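# Place the orange-labelled carton on the raised block

## Task

Set the carton bearing the orange label onto the raised block so that no part of it extends beyond the blue tape outline. It must stay there on its own at the end, not just because the robot is holding it. Then switch suction off and move the tool away.

## Robot and tools

Robot: two FANUC CRX-5iA arms, left_arm and right_arm, each ending in a vacuum suction cup instead of fingers. left_arm's base is at (-0.003, +0.458, 0) m and right_arm's at (-0.047, -0.474, 0) m, both nearly unrotated about z. Shared scene frame: origin on the table top midway between the bases, +x out over the table, +z up, left_arm on the +y side. The names left and right do not map to sides of a camera image.

Cup point: every pose refers to the centre of the cup rim (36 mm diameter). The cup points along that point's own +z axis, so for a downward pick that axis should aim at -z in the scene. About 4 cm behind the rim the tool body and wrist camera bulge out up to roughly 9 cm sideways, so keep clearance there too.

Row format, used by both execute_actions and move: a single flat list of 16 numbers covering both arms, always all 16 even if one arm does nothing. Order: left x, y, z, qw, qx, qy, qz, left suction, then right x, y, z, qw, qx, qy, qz, right suction. x, y, z are an absolute goal position for that cup point in metres in the scene frame; the quaternion is an absolute goal orientation, w first, in the scene frame. Suction is a number in [-1, 1]: above 0.01 means on, 0.01 or less means off, and it keeps whatever was last sent, so repeat the current value to leave it unchanged. A goal more than 0.6 m from the arm's last reported position along any cup-point axis gets the whole call refused. To hold an arm still, resend exactly the pose from its last result (position and quaternion); to hold an orientation while moving, resend the same quaternion each time rather than copying a drifted reading.

execute_actions(actions, pictures): actions holds at most one item. An empty list just reports the state. {"rows": [...], "steps": n} plays up to 15 rows, one per 1/30 s step (n at most 15, default 15; the last row repeats if there are fewer rows). {"steps": n} alone waits up to 300 steps counted from the previous result, including thinking time. pictures toggles camera images.

move(target, speed): target is one 16-number row as above. Each cup point travels a straight line to its goal, the arms finishing together, taking 0.5 to 10 s (cut off at 10 s). speed is path top speed in m/s, 0.002 to 0.5, default 0.25; rotation is capped at twice that in rad/s. Suction values are applied at the start. Paths ignore obstacles and the other arm. Actual motion lags and may overshoot the speed, especially with the arm almost straight.

wait(seconds): 0 to 10 s with no new command. zoom_image(camera, region): enlarges [x0, y0, x1, y1] pixels (max 504 x 504) from cam_left_wrist or cam_right_wrist, both 504x504 fisheye wrist cameras. read_manual(section): only licence texts. finished_scene(scene): ends the given scene and grades it; irreversible.

Control limits: each step the commanded pose is clipped to 70 mm and 16 degrees from the measured pose, then solved by damped inverse kinematics with position favoured over orientation. After a short execute_actions call the arm only continues to its last clipped pose, so long moves need several calls or move. Joint speeds are capped and ramp up over 0.5 s.

Results: the state line gives each cup point's position and quaternion (less accurate at long reach), suction_measured (near 0 if unsealed, 0.83 or more if airtight) and part_present (1 once suction reaches 0.50, back to 0 under 0.45). A Hand target line shows where the controller is heading. Flange force is an approximate external force including held weight. pose unreachable and HELD mean the clearance check altered or blocked commands. The move: line gives the ending (done, off_target, moving, held, fault), any limits (paced = goal clipped, held = some steps blocked; the arm may then lurch fast) and each cup's distance from its goal. MOTOR HOT warns of overheating; OVER-TEMPERATURE FAULT means brakes were set.

Picking and placing: turn suction on and press the whole rim flat onto a smooth face away from edges, holes or seams. Under vacuum the cup shortens, so the load sits up to 12 mm nearer the tool. To release, lower the carton until it rests on the block, switch suction off, then rise more than 15 mm. A cup sealed on the table pins the tool; switch off to free it.

Avoid: arms are stiff, so aiming even slightly past a contact can trigger a fault; contacts hit harder at speed. A joint torque at its load limit (140 N m for the three big joints, 35.2 N m for wrist joints) or 150 N of outside force stops that arm for 10 s. Do not let the arms collide or press each other, do not knock or drop anything off the table, and avoid drops, slips and slams. Loose objects may occasionally be nudged by outside pushes.

Each tool is called after "Emit:" by a JSON object that holds its "api" and its "payload".

## Session

Emit:
{"api": "execute_actions", "payload": {"actions": []}}

Scene clock: 0.00 s of 5000.00 s.
left_arm: end_effector_position=(+0.4928, +0.3797, +0.3122) suction_measured=0.00 part_present=0 end_effector_quat_wxyz=(+0.002, -0.182, +0.983, -0.001) | right_arm: end_effector_position=(+0.4510, -0.4189, +0.3108) suction_measured=0.01 part_present=0 end_effector_quat_wxyz=(+0.000, +0.206, +0.979, +0.002)
Joint positions: left_arm=[ 0.262  0.133  0.195  0.002 -1.629  0.258] | right_arm=[ 0.266  0.131  0.191 -0.003 -1.629 -0.785]
Joint velocities: left_arm=[ 0.  0.  0.  0. -0.  0.] | right_arm=[ 0.002  0.001 -0.001  0.001 -0.    -0.   ]
Flange force (N, the push that the arm receives, along the end effector's own x y z axes): no reading
Hand target (left_arm): +0.493, +0.380, +0.312; +0.002, -0.182, +0.983, -0.001
Hand target (right_arm): +0.451, -0.419, +0.311; +0.000, +0.206, +0.979, +0.002

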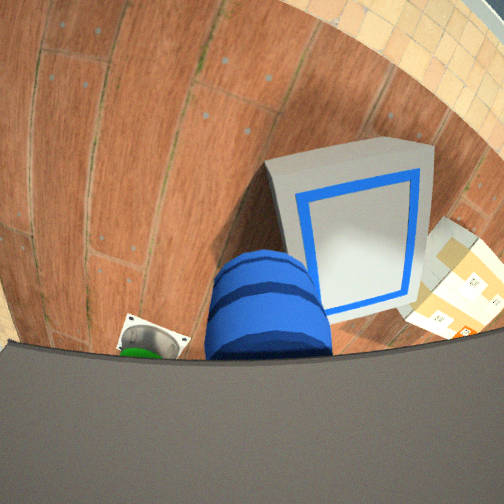

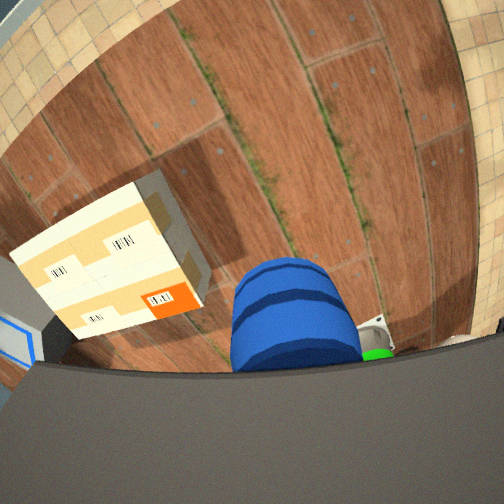

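Emit:
{"api": "move", "payload": {"target": [0.42,0.24,0.36,0,0,1,0,0,0.30,-0.19,0.30,0,0,1,0,0]}}

Scene clock: 5.27 s of 5000.00 s.
left_arm: end_effector_position=(+0.4195, +0.2396, +0.3601) suction_measured=0.00 part_present=0 end_effector_quat_wxyz=(-0.000, +0.000, +1.000, -0.001) | right_arm: end_effector_position=(+0.2985, -0.1906, +0.3000) suction_measured=0.01 part_present=0 end_effector_quat_wxyz=(-0.001, +0.000, +1.000, -0.000)
Joint positions: left_arm=[-0.044  0.082  0.251  0.001 -1.74   0.199] | right_arm=[ 0.877 -0.005  0.021 -0.002 -1.599 -0.982]
Joint velocities: left_arm=[-0.001  0.001  0.001 -0.    -0.     0.001] | right_arm=[ 0.005  0.001 -0.001  0.003 -0.    -0.003]
Flange force (N, the push that the arm receives, along the end effector's own x y z axes): left_arm=[-10.0 -2.2 -6.3] | right_arm=[-2.8 1.0 -3.1]
Hand target (left_arm): +0.420, +0.240, +0.360; -0.000, +0.000, +1.000, -0.001
Hand target (right_arm): +0.298, -0.191, +0.300; -0.001, +0.000, +1.000, -0.000
Off the commanded pose (left_arm): 0.001 m, 0 deg.
Off the commanded pose (right_arm): 0.002 m, 0 deg.
After step 90, 0.67 s passed at rest.
move: done

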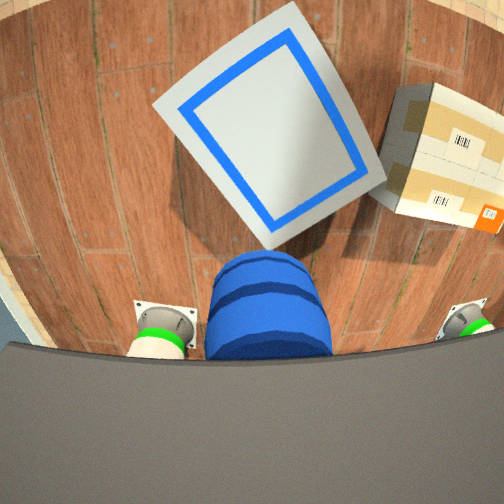

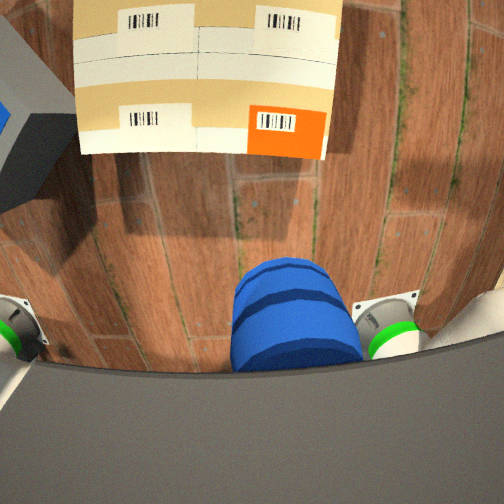

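Emit:
{"api": "move", "payload": {"target": [0.2,0.7,0.36,0,0,1,0,0,0.38,-0.13,0.36,0,0,1,0,0], "speed": 0.4}}

Emit:
{"api": "move", "payload": {"target": [0.2,0.7,0.36,0,0,1,0,0,0.41,0.18,0.38,0,0,1,0,0]}}

Scene clock: 11.83 s of 5000.00 s.
left_arm: end_effector_position=(+0.2000, +0.7027, +0.3603) suction_measured=0.00 part_present=0 end_effector_quat_wxyz=(-0.000, +0.000, +1.000, +0.003) | right_arm: end_effector_position=(+0.3800, -0.1296, +0.3600) suction_measured=0.01 part_present=0 end_effector_quat_wxyz=(+0.000, -0.000, +1.000, +0.000)
Joint positions: left_arm=[ 1.453 -0.326 -0.107 -0.002 -1.783 -1.298] | right_arm=[ 0.814  0.275  0.477  0.    -1.773 -0.918]
Joint velocities: left_arm=[ 0.002  0.001  0.001  0.001  0.    -0.003] | right_arm=[-0.     0.001 -0.    -0.001 -0.     0.   ]
Flange force (N, the push that the arm receives, along the end effector's own x y z axes): left_arm=[4.1 2.1 -3.2] | right_arm=[-6.5 4.4 -5.4]
Hand target (left_arm): +0.200, +0.703, +0.360; -0.000, +0.000, +1.000, +0.003
Hand target (right_arm): +0.380, -0.130, +0.360; +0.000, -0.000, +1.000, +0.000
Off the commanded pose (left_arm): 0.003 m, 0 deg.
Off the commanded pose (right_arm): 0.000 m, 0 deg.
After step 90, 1.27 s passed at rest.
move: done; limits=paced

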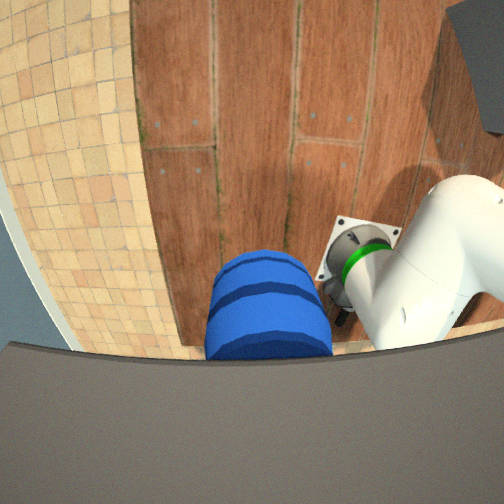

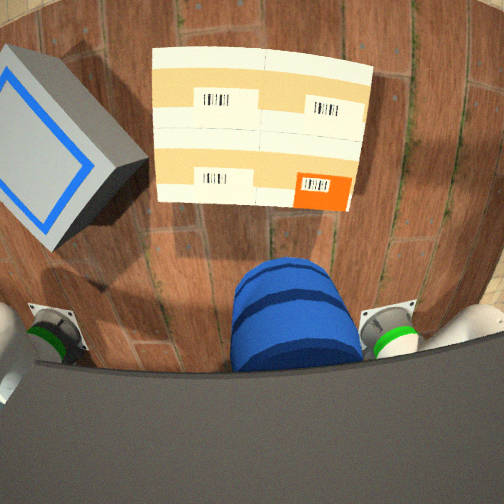

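Scene clock: 13.67 s of 5000.00 s.
left_arm: end_effector_position=(+0.2000, +0.7000, +0.3600) suction_measured=0.00 part_present=0 end_effector_quat_wxyz=(+0.000, -0.000, +1.000, -0.000) | right_arm: end_effector_position=(+0.4079, +0.1792, +0.3794) suction_measured=0.01 part_present=0 end_effector_quat_wxyz=(+0.093, -0.001, +0.987, +0.131)
Joint positions: left_arm=[ 1.452 -0.328 -0.11   0.    -1.788 -1.297] | right_arm=[ 1.047  0.948  1.535  0.065 -1.84  -1.122]
Joint velocities: left_arm=[ 0. -0. -0.  0.  0.  0.] | right_arm=[-0.005 -0.     0.    -0.003  0.004 -0.   ]
Flange force (N, the push that the arm receives, along the end effector's own x y z axes): left_arm=[1.1 5.8 -4.7] | right_arm=no reading
Hand target (left_arm): +0.200, +0.700, +0.360; +0.000, -0.000, +1.000, -0.000
Hand target (right_arm): +0.408, +0.179, +0.379; +0.093, -0.001, +0.987, +0.131
Off the commanded pose (left_arm): 0.000 m, 0 deg.
Off the commanded pose (right_arm): 0.002 m, 19 deg; orientation clipped at the last step of the last action.
elbow stopped short (right arm): the move would have taken joint 3 (elbow) straighter than the controller allows; a more bent joint 3 avoids this.
move: off_target (right_arm); limits=paced

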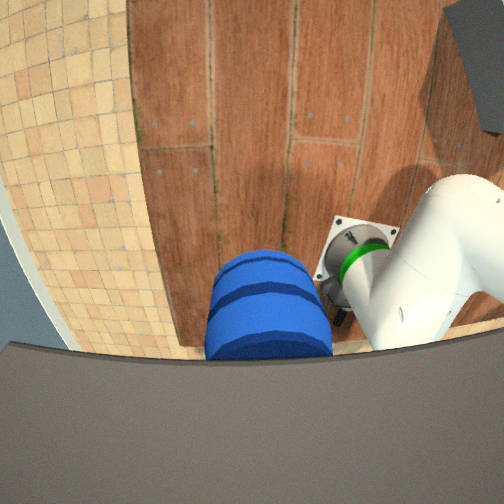

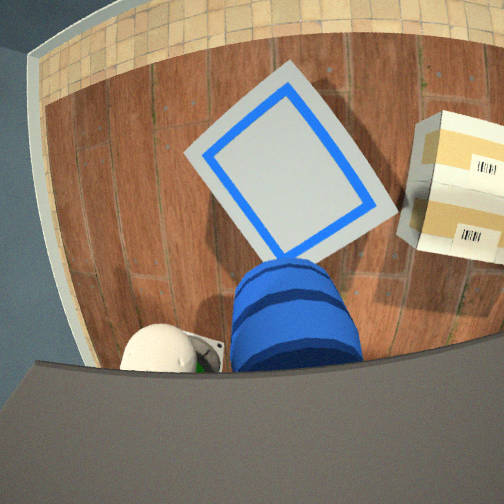

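Emit:
{"api": "move", "payload": {"target": [0.25,0.2,0.36,0,0,1,0,0,0.2,-0.4,0.38,0,0,1,0,0]}}

Emit:
{"api": "move", "payload": {"target": [0.34,-0.18,0.22,0,0,1,0,0,0.1,-0.8,0.35,0,0,1,0,0]}}

Scene clock: 20.00 s of 5000.00 s.
left_arm: end_effector_position=(+0.2496, +0.1972, +0.3599) suction_measured=0.00 part_present=0 end_effector_quat_wxyz=(-0.000, -0.000, +1.000, -0.003) | right_arm: end_effector_position=(+0.2023, -0.4007, +0.3798) suction_measured=0.01 part_present=0 end_effector_quat_wxyz=(+0.000, +0.000, +1.000, +0.000)
Joint positions: left_arm=[-0.274 -0.209 -0.024  0.007 -1.753  0.431] | right_arm=[ 0.706 -0.466 -0.148 -0.    -1.888 -0.812]
Joint velocities: left_arm=[-0.005  0.005  0.007 -0.003 -0.003  0.006] | right_arm=[-0.004 -0.001 -0.    -0.001 -0.002  0.004]
Flange force (N, the push that the arm receives, along the end effector's own x y z axes): left_arm=[-4.6 0.3 -4.2] | right_arm=[0.2 2.4 -4.3]
Hand target (left_arm): +0.250, +0.197, +0.360; -0.000, -0.000, +1.000, -0.003
Hand target (right_arm): +0.202, -0.401, +0.380; +0.000, +0.000, +1.000, +0.001
Off the commanded pose (left_arm): 0.003 m, 0 deg.
Off the commanded pose (right_arm): 0.002 m, 0 deg.
After step 90, 0.37 s passed at rest.
move: done

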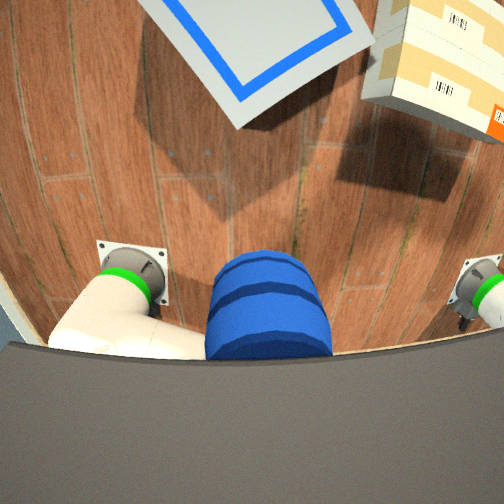

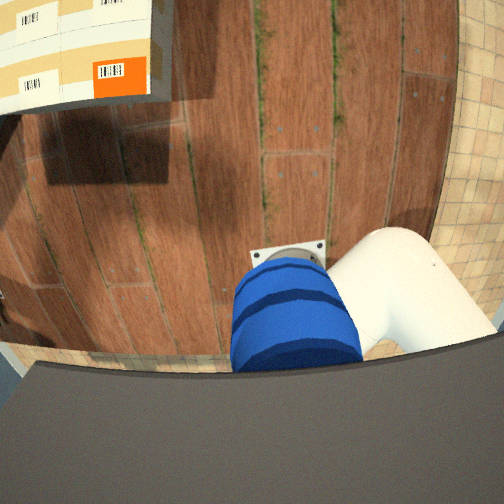

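Scene clock: 22.27 s of 5000.00 s.
left_arm: end_effector_position=(+0.3387, -0.1804, +0.2193) suction_measured=0.00 part_present=0 end_effector_quat_wxyz=(-0.001, -0.000, +1.000, -0.001) | right_arm: end_effector_position=(+0.1027, -0.8016, +0.3500) suction_measured=0.01 part_present=0 end_effector_quat_wxyz=(+0.002, +0.000, +1.000, -0.002)
Joint positions: left_arm=[-0.743  0.767  0.872  0.002 -1.676  0.898] | right_arm=[-0.879 -0.221 -0.055 -0.001 -1.731  0.774]
Joint velocities: left_arm=[-0.001  0.008  0.013 -0.001 -0.009  0.   ] | right_arm=[-0.004  0.005  0.006 -0.005 -0.005  0.005]
Flange force (N, the push that the arm receives, along the end effector's own x y z axes): left_arm=[-16.3 -27.0 -9.3] | right_arm=[0.5 -3.4 -3.4]
Hand target (left_arm): +0.339, -0.180, +0.219; -0.001, -0.000, +1.000, -0.000
Hand target (right_arm): +0.103, -0.802, +0.350; +0.002, +0.000, +1.000, -0.002
Off the commanded pose (left_arm): 0.002 m, 0 deg.
Off the commanded pose (right_arm): 0.003 m, 0 deg.
move: done

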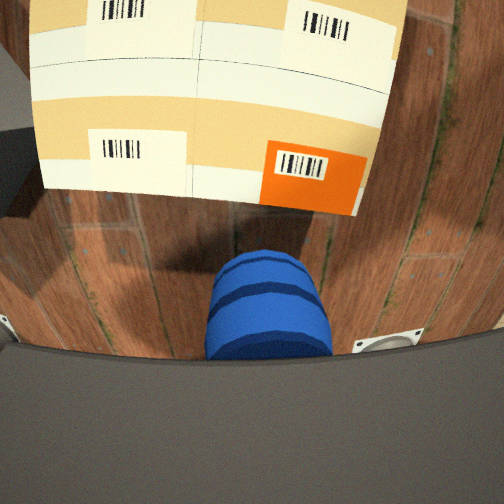

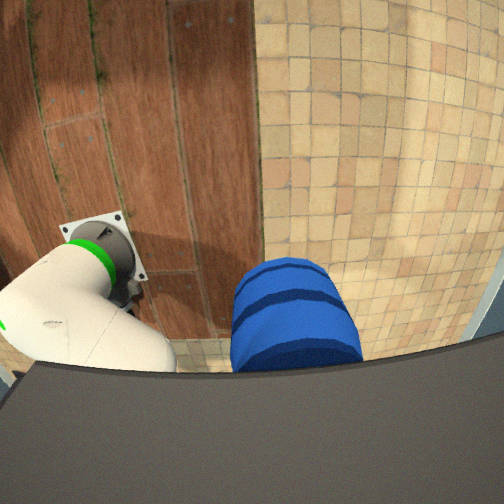

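Emit:
{"api": "move", "payload": {"target": [0.392,-0.193,0.15,0,0,1,0,1,0.1,-0.8,0.35,0,0,1,0,0], "speed": 0.1}}

Emit:
{"api": "move", "payload": {"target": [0.392,-0.193,0.12,0,0,1,0,1,0.1,-0.8,0.35,0,0,1,0,0], "speed": 0.03}}

Scene clock: 26.57 s of 5000.00 s.
left_arm: end_effector_position=(+0.3920, -0.1930, +0.1500) suction_measured=0.00 part_present=0 end_effector_quat_wxyz=(+0.000, -0.000, +1.000, -0.000) | right_arm: end_effector_position=(+0.1000, -0.8000, +0.3500) suction_measured=0.01 part_present=0 end_effector_quat_wxyz=(+0.000, -0.000, +1.000, -0.000)
Joint positions: left_arm=[-0.699  0.897  0.933 -0.    -1.606  0.854] | right_arm=[-0.881 -0.224 -0.057 -0.    -1.737  0.776]
Joint velocities: left_arm=[ 0.     0.003  0.003  0.    -0.    -0.   ] | right_arm=[ 0.     0.001  0.003 -0.     0.     0.001]
Flange force (N, the push that the arm receives, along the end effector's own x y z axes): left_arm=no reading | right_arm=[-1.3 -2.9 -4.1]
Hand target (left_arm): +0.392, -0.193, +0.150; +0.000, -0.000, +1.000, +0.000
Hand target (right_arm): +0.100, -0.800, +0.350; +0.000, -0.000, +1.000, +0.000
Off the commanded pose (left_arm): 0.000 m, 0 deg.
Off the commanded pose (right_arm): 0.000 m, 0 deg.
After step 90, 0.03 s passed at rest.
move: done

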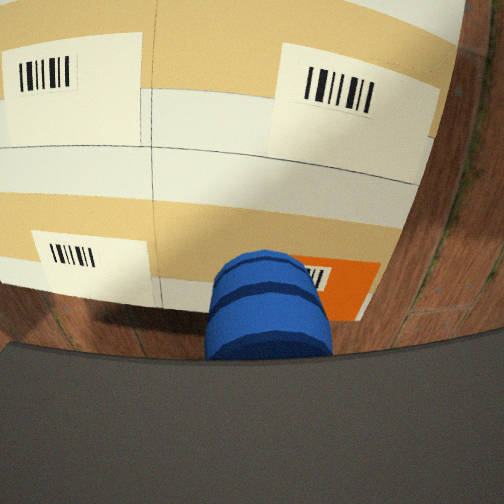

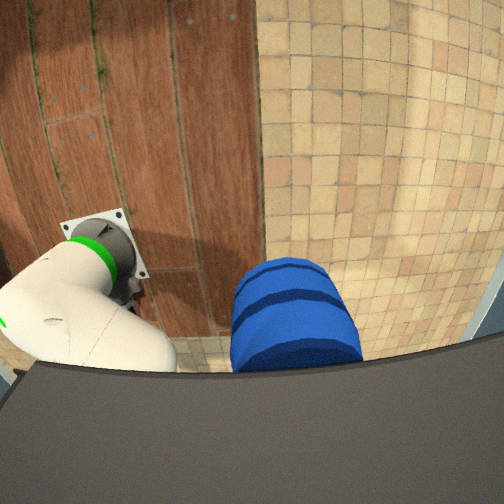

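Scene clock: 27.87 s of 5000.00 s.
left_arm: end_effector_position=(+0.3921, -0.1930, +0.1202) suction_measured=0.00 part_present=0 end_effector_quat_wxyz=(+0.000, -0.000, +1.000, -0.000) | right_arm: end_effector_position=(+0.1000, -0.8000, +0.3500) suction_measured=0.01 part_present=0 end_effector_quat_wxyz=(+0.000, -0.000, +1.000, +0.000)
Joint positions: left_arm=[-0.699  0.897  0.864 -0.    -1.537  0.854] | right_arm=[-0.881 -0.224 -0.057 -0.    -1.737  0.776]
Joint velocities: left_arm=[ 0.    -0.001 -0.002  0.     0.002  0.   ] | right_arm=[-0.002  0.     0.     0.001  0.001  0.001]
Flange force (N, the push that the arm receives, along the end effector's own x y z axes): left_arm=[-14.0 -17.5 -4.0] | right_arm=[-1.1 -9.5 -7.7]
Hand target (left_arm): +0.392, -0.193, +0.120; -0.000, -0.000, +1.000, +0.000
Hand target (right_arm): +0.100, -0.800, +0.350; +0.000, -0.000, +1.000, +0.000
Off the commanded pose (left_arm): 0.000 m, 0 deg.
Off the commanded pose (right_arm): 0.000 m, 0 deg.
move: done

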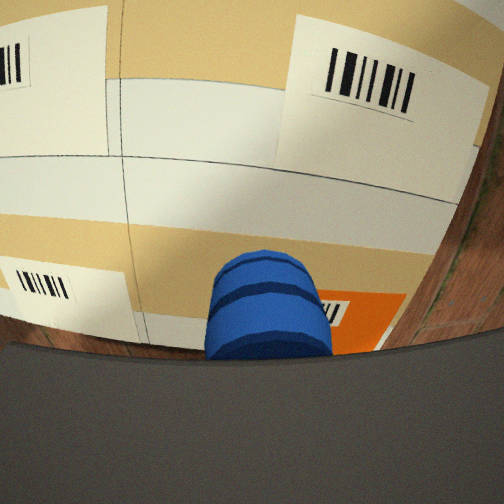

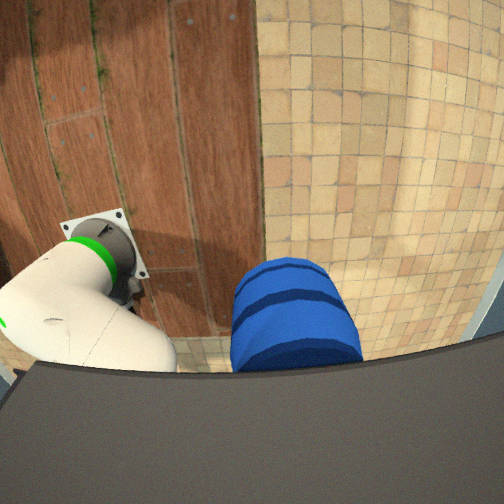

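Emit:
{"api": "move", "payload": {"target": [0.392,-0.202,0.1,0,0,1,0,1,0.1,-0.8,0.35,0,0,1,0,0], "speed": 0.02}}

Scene clock: 30.83 s of 5000.00 s.
left_arm: end_effector_position=(+0.3920, -0.2020, +0.1000) suction_measured=0.94 part_present=1 end_effector_quat_wxyz=(-0.000, -0.000, +1.000, +0.000) | right_arm: end_effector_position=(+0.1000, -0.8000, +0.3500) suction_measured=0.01 part_present=0 end_effector_quat_wxyz=(+0.000, -0.000, +1.000, +0.000)
Joint positions: left_arm=[-0.707  0.93   0.874  0.    -1.515  0.862] | right_arm=[-0.881 -0.224 -0.057 -0.    -1.737  0.776]
Joint velocities: left_arm=[-0.001 -0.     0.001  0.     0.001  0.   ] | right_arm=[-0.002 -0.    -0.001 -0.001 -0.    -0.001]
Flange force (N, the push that the arm receives, along the end effector's own x y z axes): left_arm=[-17.5 -23.3 3.1] | right_arm=[0.9 -3.8 -3.8]
Hand target (left_arm): +0.392, -0.202, +0.100; -0.000, -0.000, +1.000, -0.000
Hand target (right_arm): +0.100, -0.800, +0.350; +0.000, -0.000, +1.000, +0.000
Off the commanded pose (left_arm): 0.000 m, 0 deg.
Off the commanded pose (right_arm): 0.000 m, 0 deg.
move: done

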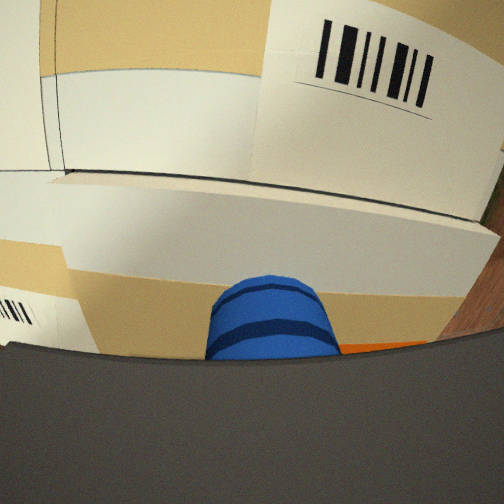

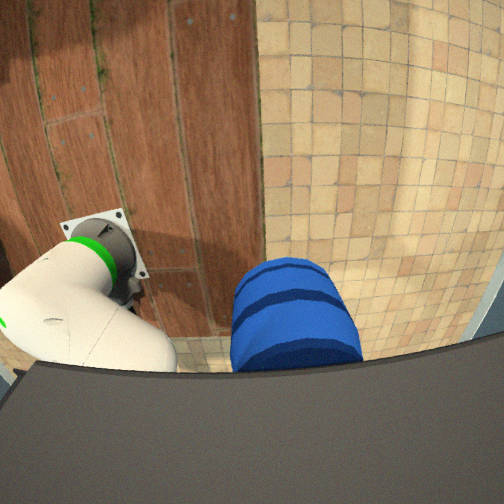

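Emit:
{"api": "move", "payload": {"target": [0.38,-0.205,0.22,0,0,1,0,1,0.1,-0.8,0.35,0,0,1,0,0], "speed": 0.1}}

Emit:
{"api": "move", "payload": {"target": [0.472,0.215,0.31,0,0.415,0.91,0,1,0.3,-0.3,0.35,0,0.707,0.707,0,0]}}

Emit:
{"api": "move", "payload": {"target": [0.472,0.215,0.25,0,0.415,0.91,0,1,0.4,-0.15,0.24,0.24,0.665,0.665,0.24,0], "speed": 0.2}}

Scene clock: 38.77 s of 5000.00 s.
left_arm: end_effector_position=(+0.3798, -0.2048, +0.2199) suction_measured=0.99 part_present=1 end_effector_quat_wxyz=(-0.000, +0.000, +1.000, -0.000) | right_arm: end_effector_position=(+0.1000, -0.8000, +0.3500) suction_measured=0.01 part_present=0 end_effector_quat_wxyz=(-0.000, -0.000, +1.000, +0.000)
Joint positions: left_arm=[-0.721  0.97   1.227  0.    -1.827  0.876] | right_arm=[-0.881 -0.224 -0.057  0.    -1.737  0.776]
Joint velocities: left_arm=[-0.     0.011  0.02  -0.003 -0.013  0.   ] | right_arm=[ 0.     0.     0.    -0.     0.     0.001]
Flange force (N, the push that the arm receives, along the end effector's own x y z axes): left_arm=no reading | right_arm=[1.3 -6.4 -2.4]
Hand target (left_arm): +0.380, -0.205, +0.220; +0.000, +0.000, +1.000, -0.000
Hand target (right_arm): +0.100, -0.800, +0.350; -0.000, -0.000, +1.000, +0.000
Off the commanded pose (left_arm): 0.000 m, 0 deg.
Off the commanded pose (right_arm): 0.000 m, 0 deg.
After step 90, 3.30 s passed at rest.
move: done

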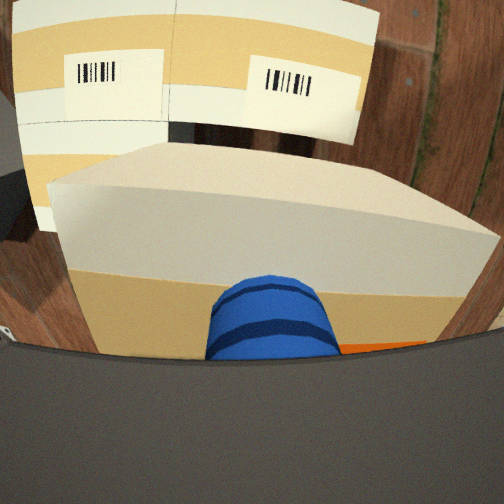

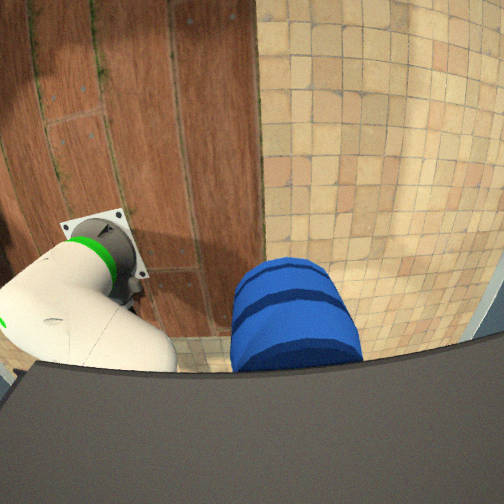

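Scene clock: 42.40 s of 5000.00 s.
left_arm: end_effector_position=(+0.4737, +0.2153, +0.3105) suction_measured=0.99 part_present=1 end_effector_quat_wxyz=(+0.001, +0.415, +0.910, +0.001) | right_arm: end_effector_position=(+0.2968, -0.2981, +0.3500) suction_measured=0.01 part_present=0 end_effector_quat_wxyz=(-0.003, +0.707, +0.707, -0.000)
Joint positions: left_arm=[-0.072  0.22   0.294 -0.002 -1.642 -0.629] | right_arm=[ 0.708 -0.149  0.006 -0.006 -1.726 -2.384]
Joint velocities: left_arm=[ 0.001 -0.002 -0.     0.001  0.    -0.004] | right_arm=[ 0.002  0.003  0.004  0.003 -0.002 -0.004]
Flange force (N, the push that the arm receives, along the end effector's own x y z axes): left_arm=[-8.9 6.6 1.6] | right_arm=[2.6 2.4 -1.4]
Hand target (left_arm): +0.474, +0.215, +0.311; +0.001, +0.415, +0.910, +0.001
Hand target (right_arm): +0.297, -0.298, +0.350; -0.003, +0.707, +0.707, -0.001
Off the commanded pose (left_arm): 0.002 m, 0 deg.
Off the commanded pose (right_arm): 0.004 m, 0 deg.
move: off_target (right_arm)

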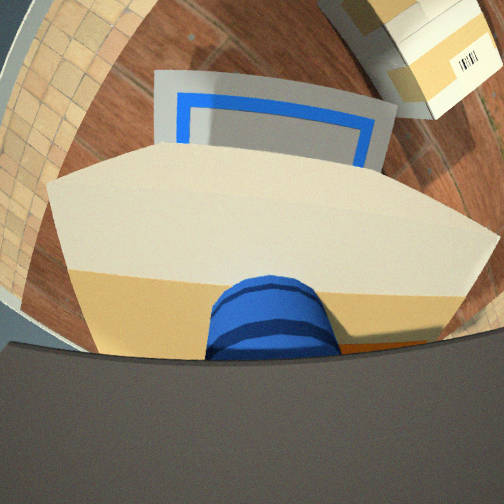

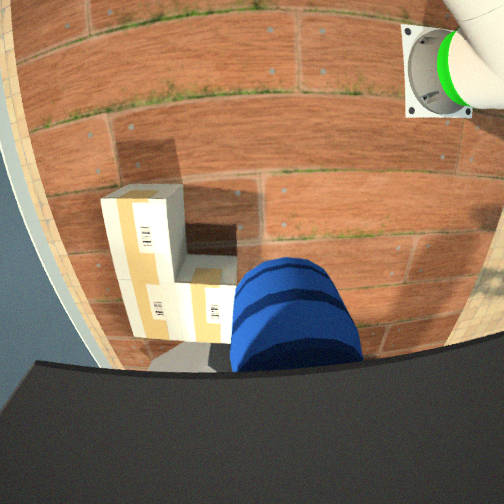

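Scene clock: 44.63 s of 5000.00 s.
left_arm: end_effector_position=(+0.4721, +0.2150, +0.2500) suction_measured=0.99 part_present=1 end_effector_quat_wxyz=(+0.000, +0.415, +0.910, -0.000) | right_arm: end_effector_position=(+0.3990, -0.1505, +0.2396) suction_measured=0.01 part_present=0 end_effector_quat_wxyz=(+0.240, +0.665, +0.666, +0.238)
Joint positions: left_arm=[-0.072  0.218  0.149  0.    -1.503 -0.629] | right_arm=[ 1.03  -0.059 -0.547  0.805 -0.93  -3.153]
Joint velocities: left_arm=[ 0.001  0.     0.    -0.     0.    -0.   ] | right_arm=[-0.001  0.    -0.006  0.009  0.002 -0.01 ]
Flange force (N, the push that the arm receives, along the end effector's own x y z axes): left_arm=[-8.5 7.0 3.7] | right_arm=[-0.3 -0.4 -2.4]
Hand target (left_arm): +0.472, +0.215, +0.250; +0.000, +0.415, +0.910, -0.000
Hand target (right_arm): +0.399, -0.151, +0.240; +0.240, +0.665, +0.665, +0.239
Off the commanded pose (left_arm): 0.000 m, 0 deg.
Off the commanded pose (right_arm): 0.001 m, 0 deg.
move: done

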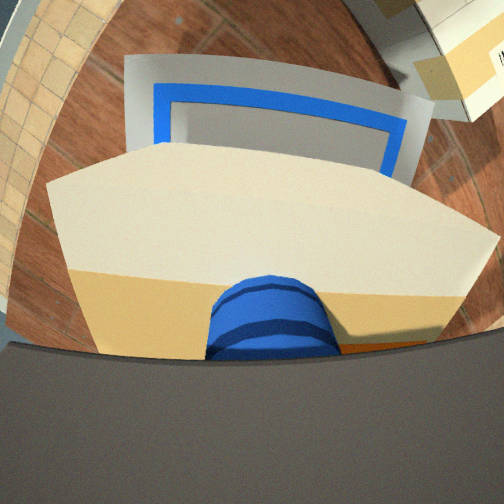

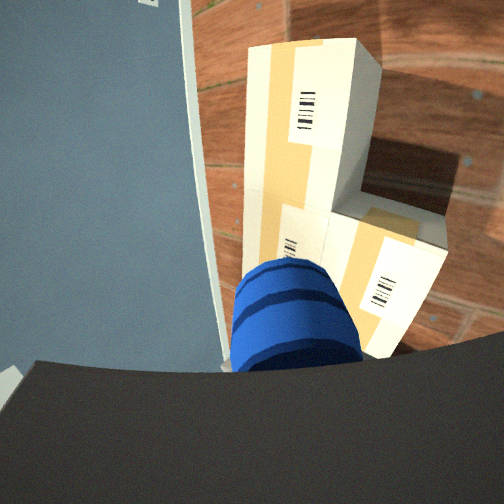

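Emit:
{"api": "move", "payload": {"target": [0.472,0.207,0.212,0,0.415,0.91,0,1,0.4,-0.15,0.24,0.24,0.665,0.665,0.24,0], "speed": 0.025}}

Scene clock: 48.17 s of 5000.00 s.
left_arm: end_effector_position=(+0.4720, +0.2070, +0.2121) suction_measured=0.99 part_present=1 end_effector_quat_wxyz=(-0.000, +0.415, +0.910, -0.000) | right_arm: end_effector_position=(+0.4000, -0.1500, +0.2400) suction_measured=0.01 part_present=0 end_effector_quat_wxyz=(+0.240, +0.665, +0.665, +0.240)
Joint positions: left_arm=[-0.087  0.237  0.084  0.    -1.418 -0.614] | right_arm=[ 1.028 -0.058 -0.547  0.808 -0.926 -3.156]
Joint velocities: left_arm=[-0.    -0.001 -0.002  0.     0.003  0.   ] | right_arm=[ 0.001 -0.     0.001 -0.001 -0.001  0.003]
Flange force (N, the push that the arm receives, along the end effector's own x y z axes): left_arm=[-11.3 7.7 2.3] | right_arm=[4.2 3.8 1.2]
Hand target (left_arm): +0.472, +0.207, +0.212; -0.000, +0.415, +0.910, -0.000
Hand target (right_arm): +0.400, -0.150, +0.240; +0.240, +0.665, +0.665, +0.240
Off the commanded pose (left_arm): 0.000 m, 0 deg.
Off the commanded pose (right_arm): 0.000 m, 0 deg.
move: done

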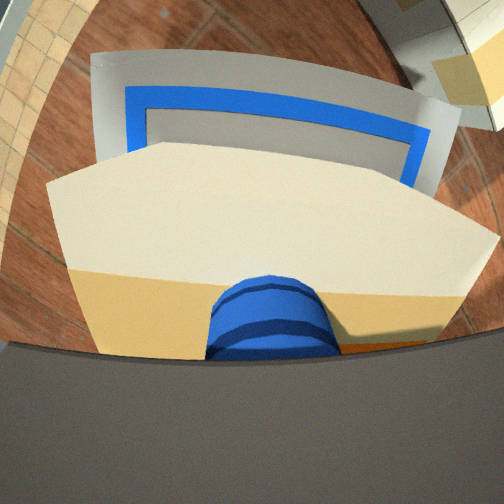

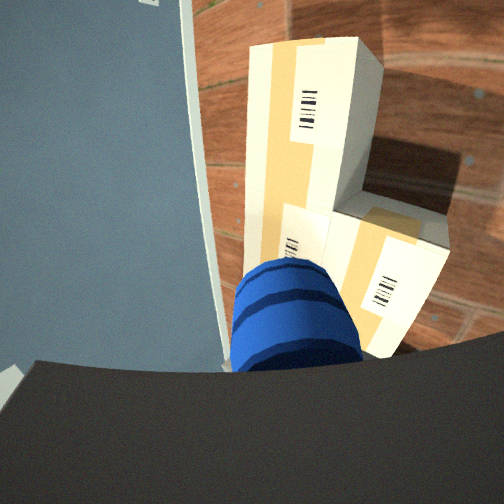

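Emit:
{"api": "move", "payload": {"target": [0.472,0.205,0.202,0,0.415,0.91,0,1,0.4,-0.15,0.24,0.24,0.665,0.665,0.24,0], "speed": 0.015}}

Scene clock: 62.43 s of 5000.00 s.
left_arm: end_effector_position=(+0.4731, +0.2047, +0.2088) suction_measured=0.99 part_present=1 end_effector_quat_wxyz=(+0.003, +0.415, +0.910, -0.001) | right_arm: end_effector_position=(+0.4000, -0.1500, +0.2400) suction_measured=0.01 part_present=0 end_effector_quat_wxyz=(+0.240, +0.665, +0.665, +0.240)
Joint positions: left_arm=[-0.089  0.238  0.077  0.002 -1.403 -0.611] | right_arm=[ 1.028 -0.058 -0.547  0.808 -0.926 -3.156]
Joint velocities: left_arm=[-0.    -0.001 -0.     0.     0.    -0.   ] | right_arm=[ 0.001  0.     0.001 -0.    -0.     0.   ]
Flange force (N, the push that the arm receives, along the end effector's own x y z axes): left_arm=[-1.3 2.2 -27.6] | right_arm=[5.1 5.8 3.4]
Hand target (left_arm): +0.473, +0.205, +0.209; +0.003, +0.415, +0.910, -0.001
Hand target (right_arm): +0.400, -0.150, +0.240; +0.240, +0.665, +0.665, +0.240
Off the commanded pose (left_arm): 0.007 m, 0 deg.
Off the commanded pose (right_arm): 0.000 m, 0 deg.
FORCE FAULT: contact force on the left arm reached its limit, and that arm stopped for 10 seconds. The contact can be on any part of that arm, not only on its tool. That arm's remaining commands of this call were not run. That arm holds still and accepts commands again. Move the arm away from the contact; if what it grips holds it there, let go first. Pushing or pulling that hard again can fault the arm again.
After step 90, 0.63 s passed at rest.
move: fault (left_arm)

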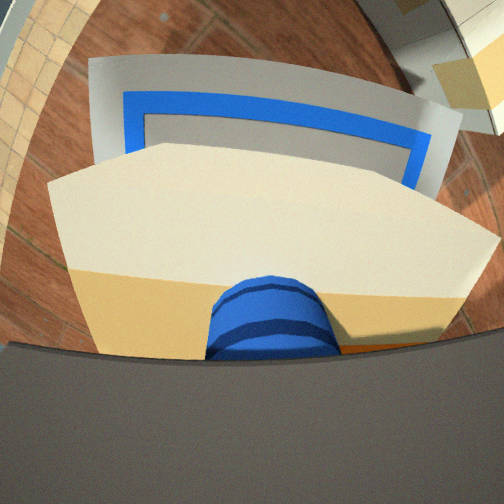

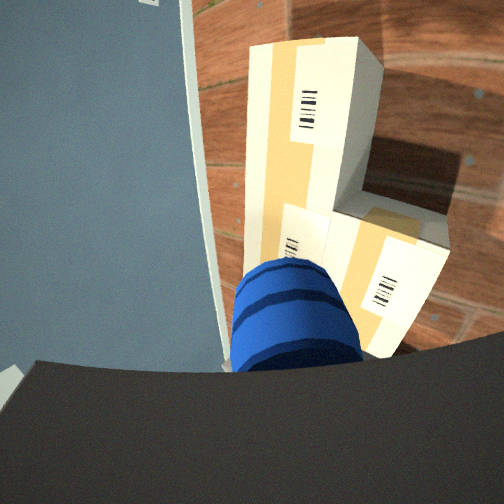

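Emit:
{"api": "move", "payload": {"target": [0.473,0.205,0.212,0,0.415,0.91,0,0,0.4,-0.15,0.24,0.24,0.665,0.665,0.24,0], "speed": 0.005}}

Emit:
{"api": "move", "payload": {"target": [0.46,0.22,0.36,0,0.415,0.91,0,0,0.4,-0.15,0.24,0.24,0.665,0.665,0.24,0]}}

Emit:
{"api": "finished_scene", "payload": {"scene": 1}}

Scene clock: 66.07 s of 5000.00 s.
left_arm: end_effector_position=(+0.4730, +0.2050, +0.2120) suction_measured=0.00 part_present=0 end_effector_quat_wxyz=(+0.000, +0.415, +0.910, -0.000) | right_arm: end_effector_position=(+0.4000, -0.1500, +0.2400) suction_measured=0.01 part_present=0 end_effector_quat_wxyz=(+0.240, +0.665, +0.665, +0.240)
Joint positions: left_arm=[-0.09   0.242  0.089  0.    -1.419 -0.611] | right_arm=[ 1.028 -0.058 -0.547  0.808 -0.926 -3.156]
Joint velocities: left_arm=[ 0.     0.001  0.001 -0.001 -0.002 -0.   ] | right_arm=[-0.002  0.     0.    -0.001  0.001  0.   ]
Flange force (N, the push that the arm receives, along the end effector's own x y z axes): left_arm=[-8.5 6.2 -14.9] | right_arm=[2.6 4.8 4.3]
Hand target (left_arm): +0.473, +0.205, +0.212; -0.000, +0.415, +0.910, -0.000
Hand target (right_arm): +0.400, -0.150, +0.240; +0.240, +0.665, +0.665, +0.240
Off the commanded pose (left_arm): 0.000 m, 0 deg.
Off the commanded pose (right_arm): 0.000 m, 0 deg.
move: done

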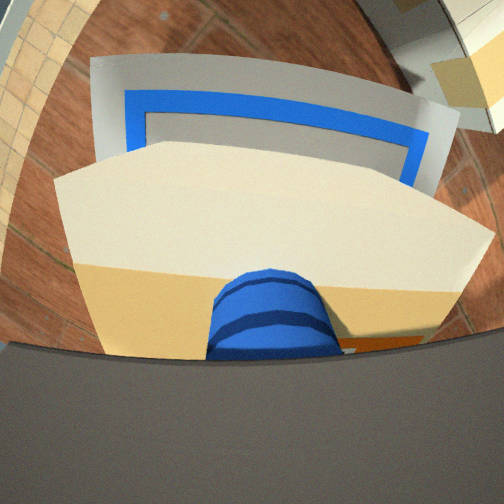

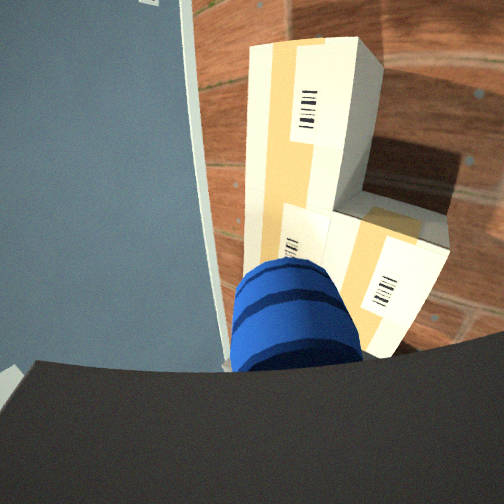

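Scene clock: 67.17 s of 5000.00 s.
left_arm: end_effector_position=(+0.4598, +0.2201, +0.3600) suction_measured=0.00 part_present=0 end_effector_quat_wxyz=(+0.000, +0.415, +0.910, +0.000) | right_arm: end_effector_position=(+0.4000, -0.1500, +0.2400) suction_measured=0.01 part_present=0 end_effector_quat_wxyz=(+0.240, +0.665, +0.665, +0.240)
Joint positions: left_arm=[-0.067  0.199  0.384 -0.    -1.756 -0.634] | right_arm=[ 1.028 -0.058 -0.547  0.808 -0.926 -3.156]
Joint velocities: left_arm=[-0.     0.001  0.005 -0.    -0.004  0.   ] | right_arm=[ 0.     0.     0.001  0.    -0.     0.   ]
Flange force (N, the push that the arm receives, along the end effector's own x y z axes): left_arm=[-7.2 5.8 -8.1] | right_arm=[1.6 3.9 0.8]
Hand target (left_arm): +0.460, +0.220, +0.360; +0.000, +0.415, +0.910, +0.000
Hand target (right_arm): +0.400, -0.150, +0.240; +0.240, +0.665, +0.665, +0.240
Off the commanded pose (left_arm): 0.000 m, 0 deg.
Off the commanded pose (right_arm): 0.000 m, 0 deg.
move: done

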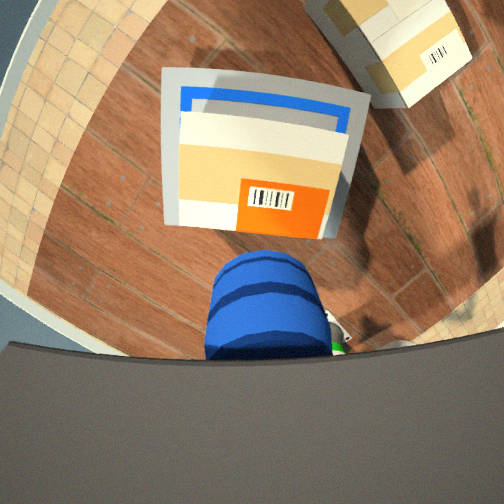

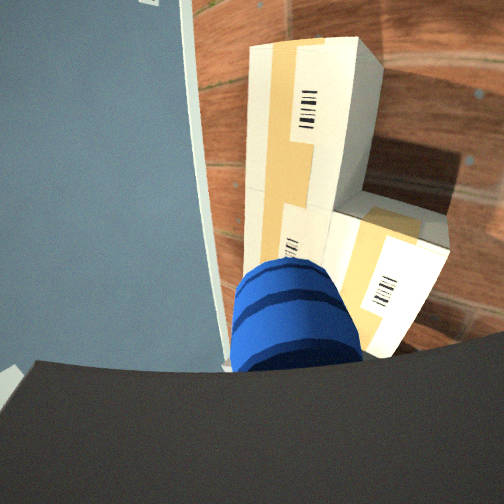

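The scene is finished: the task was done.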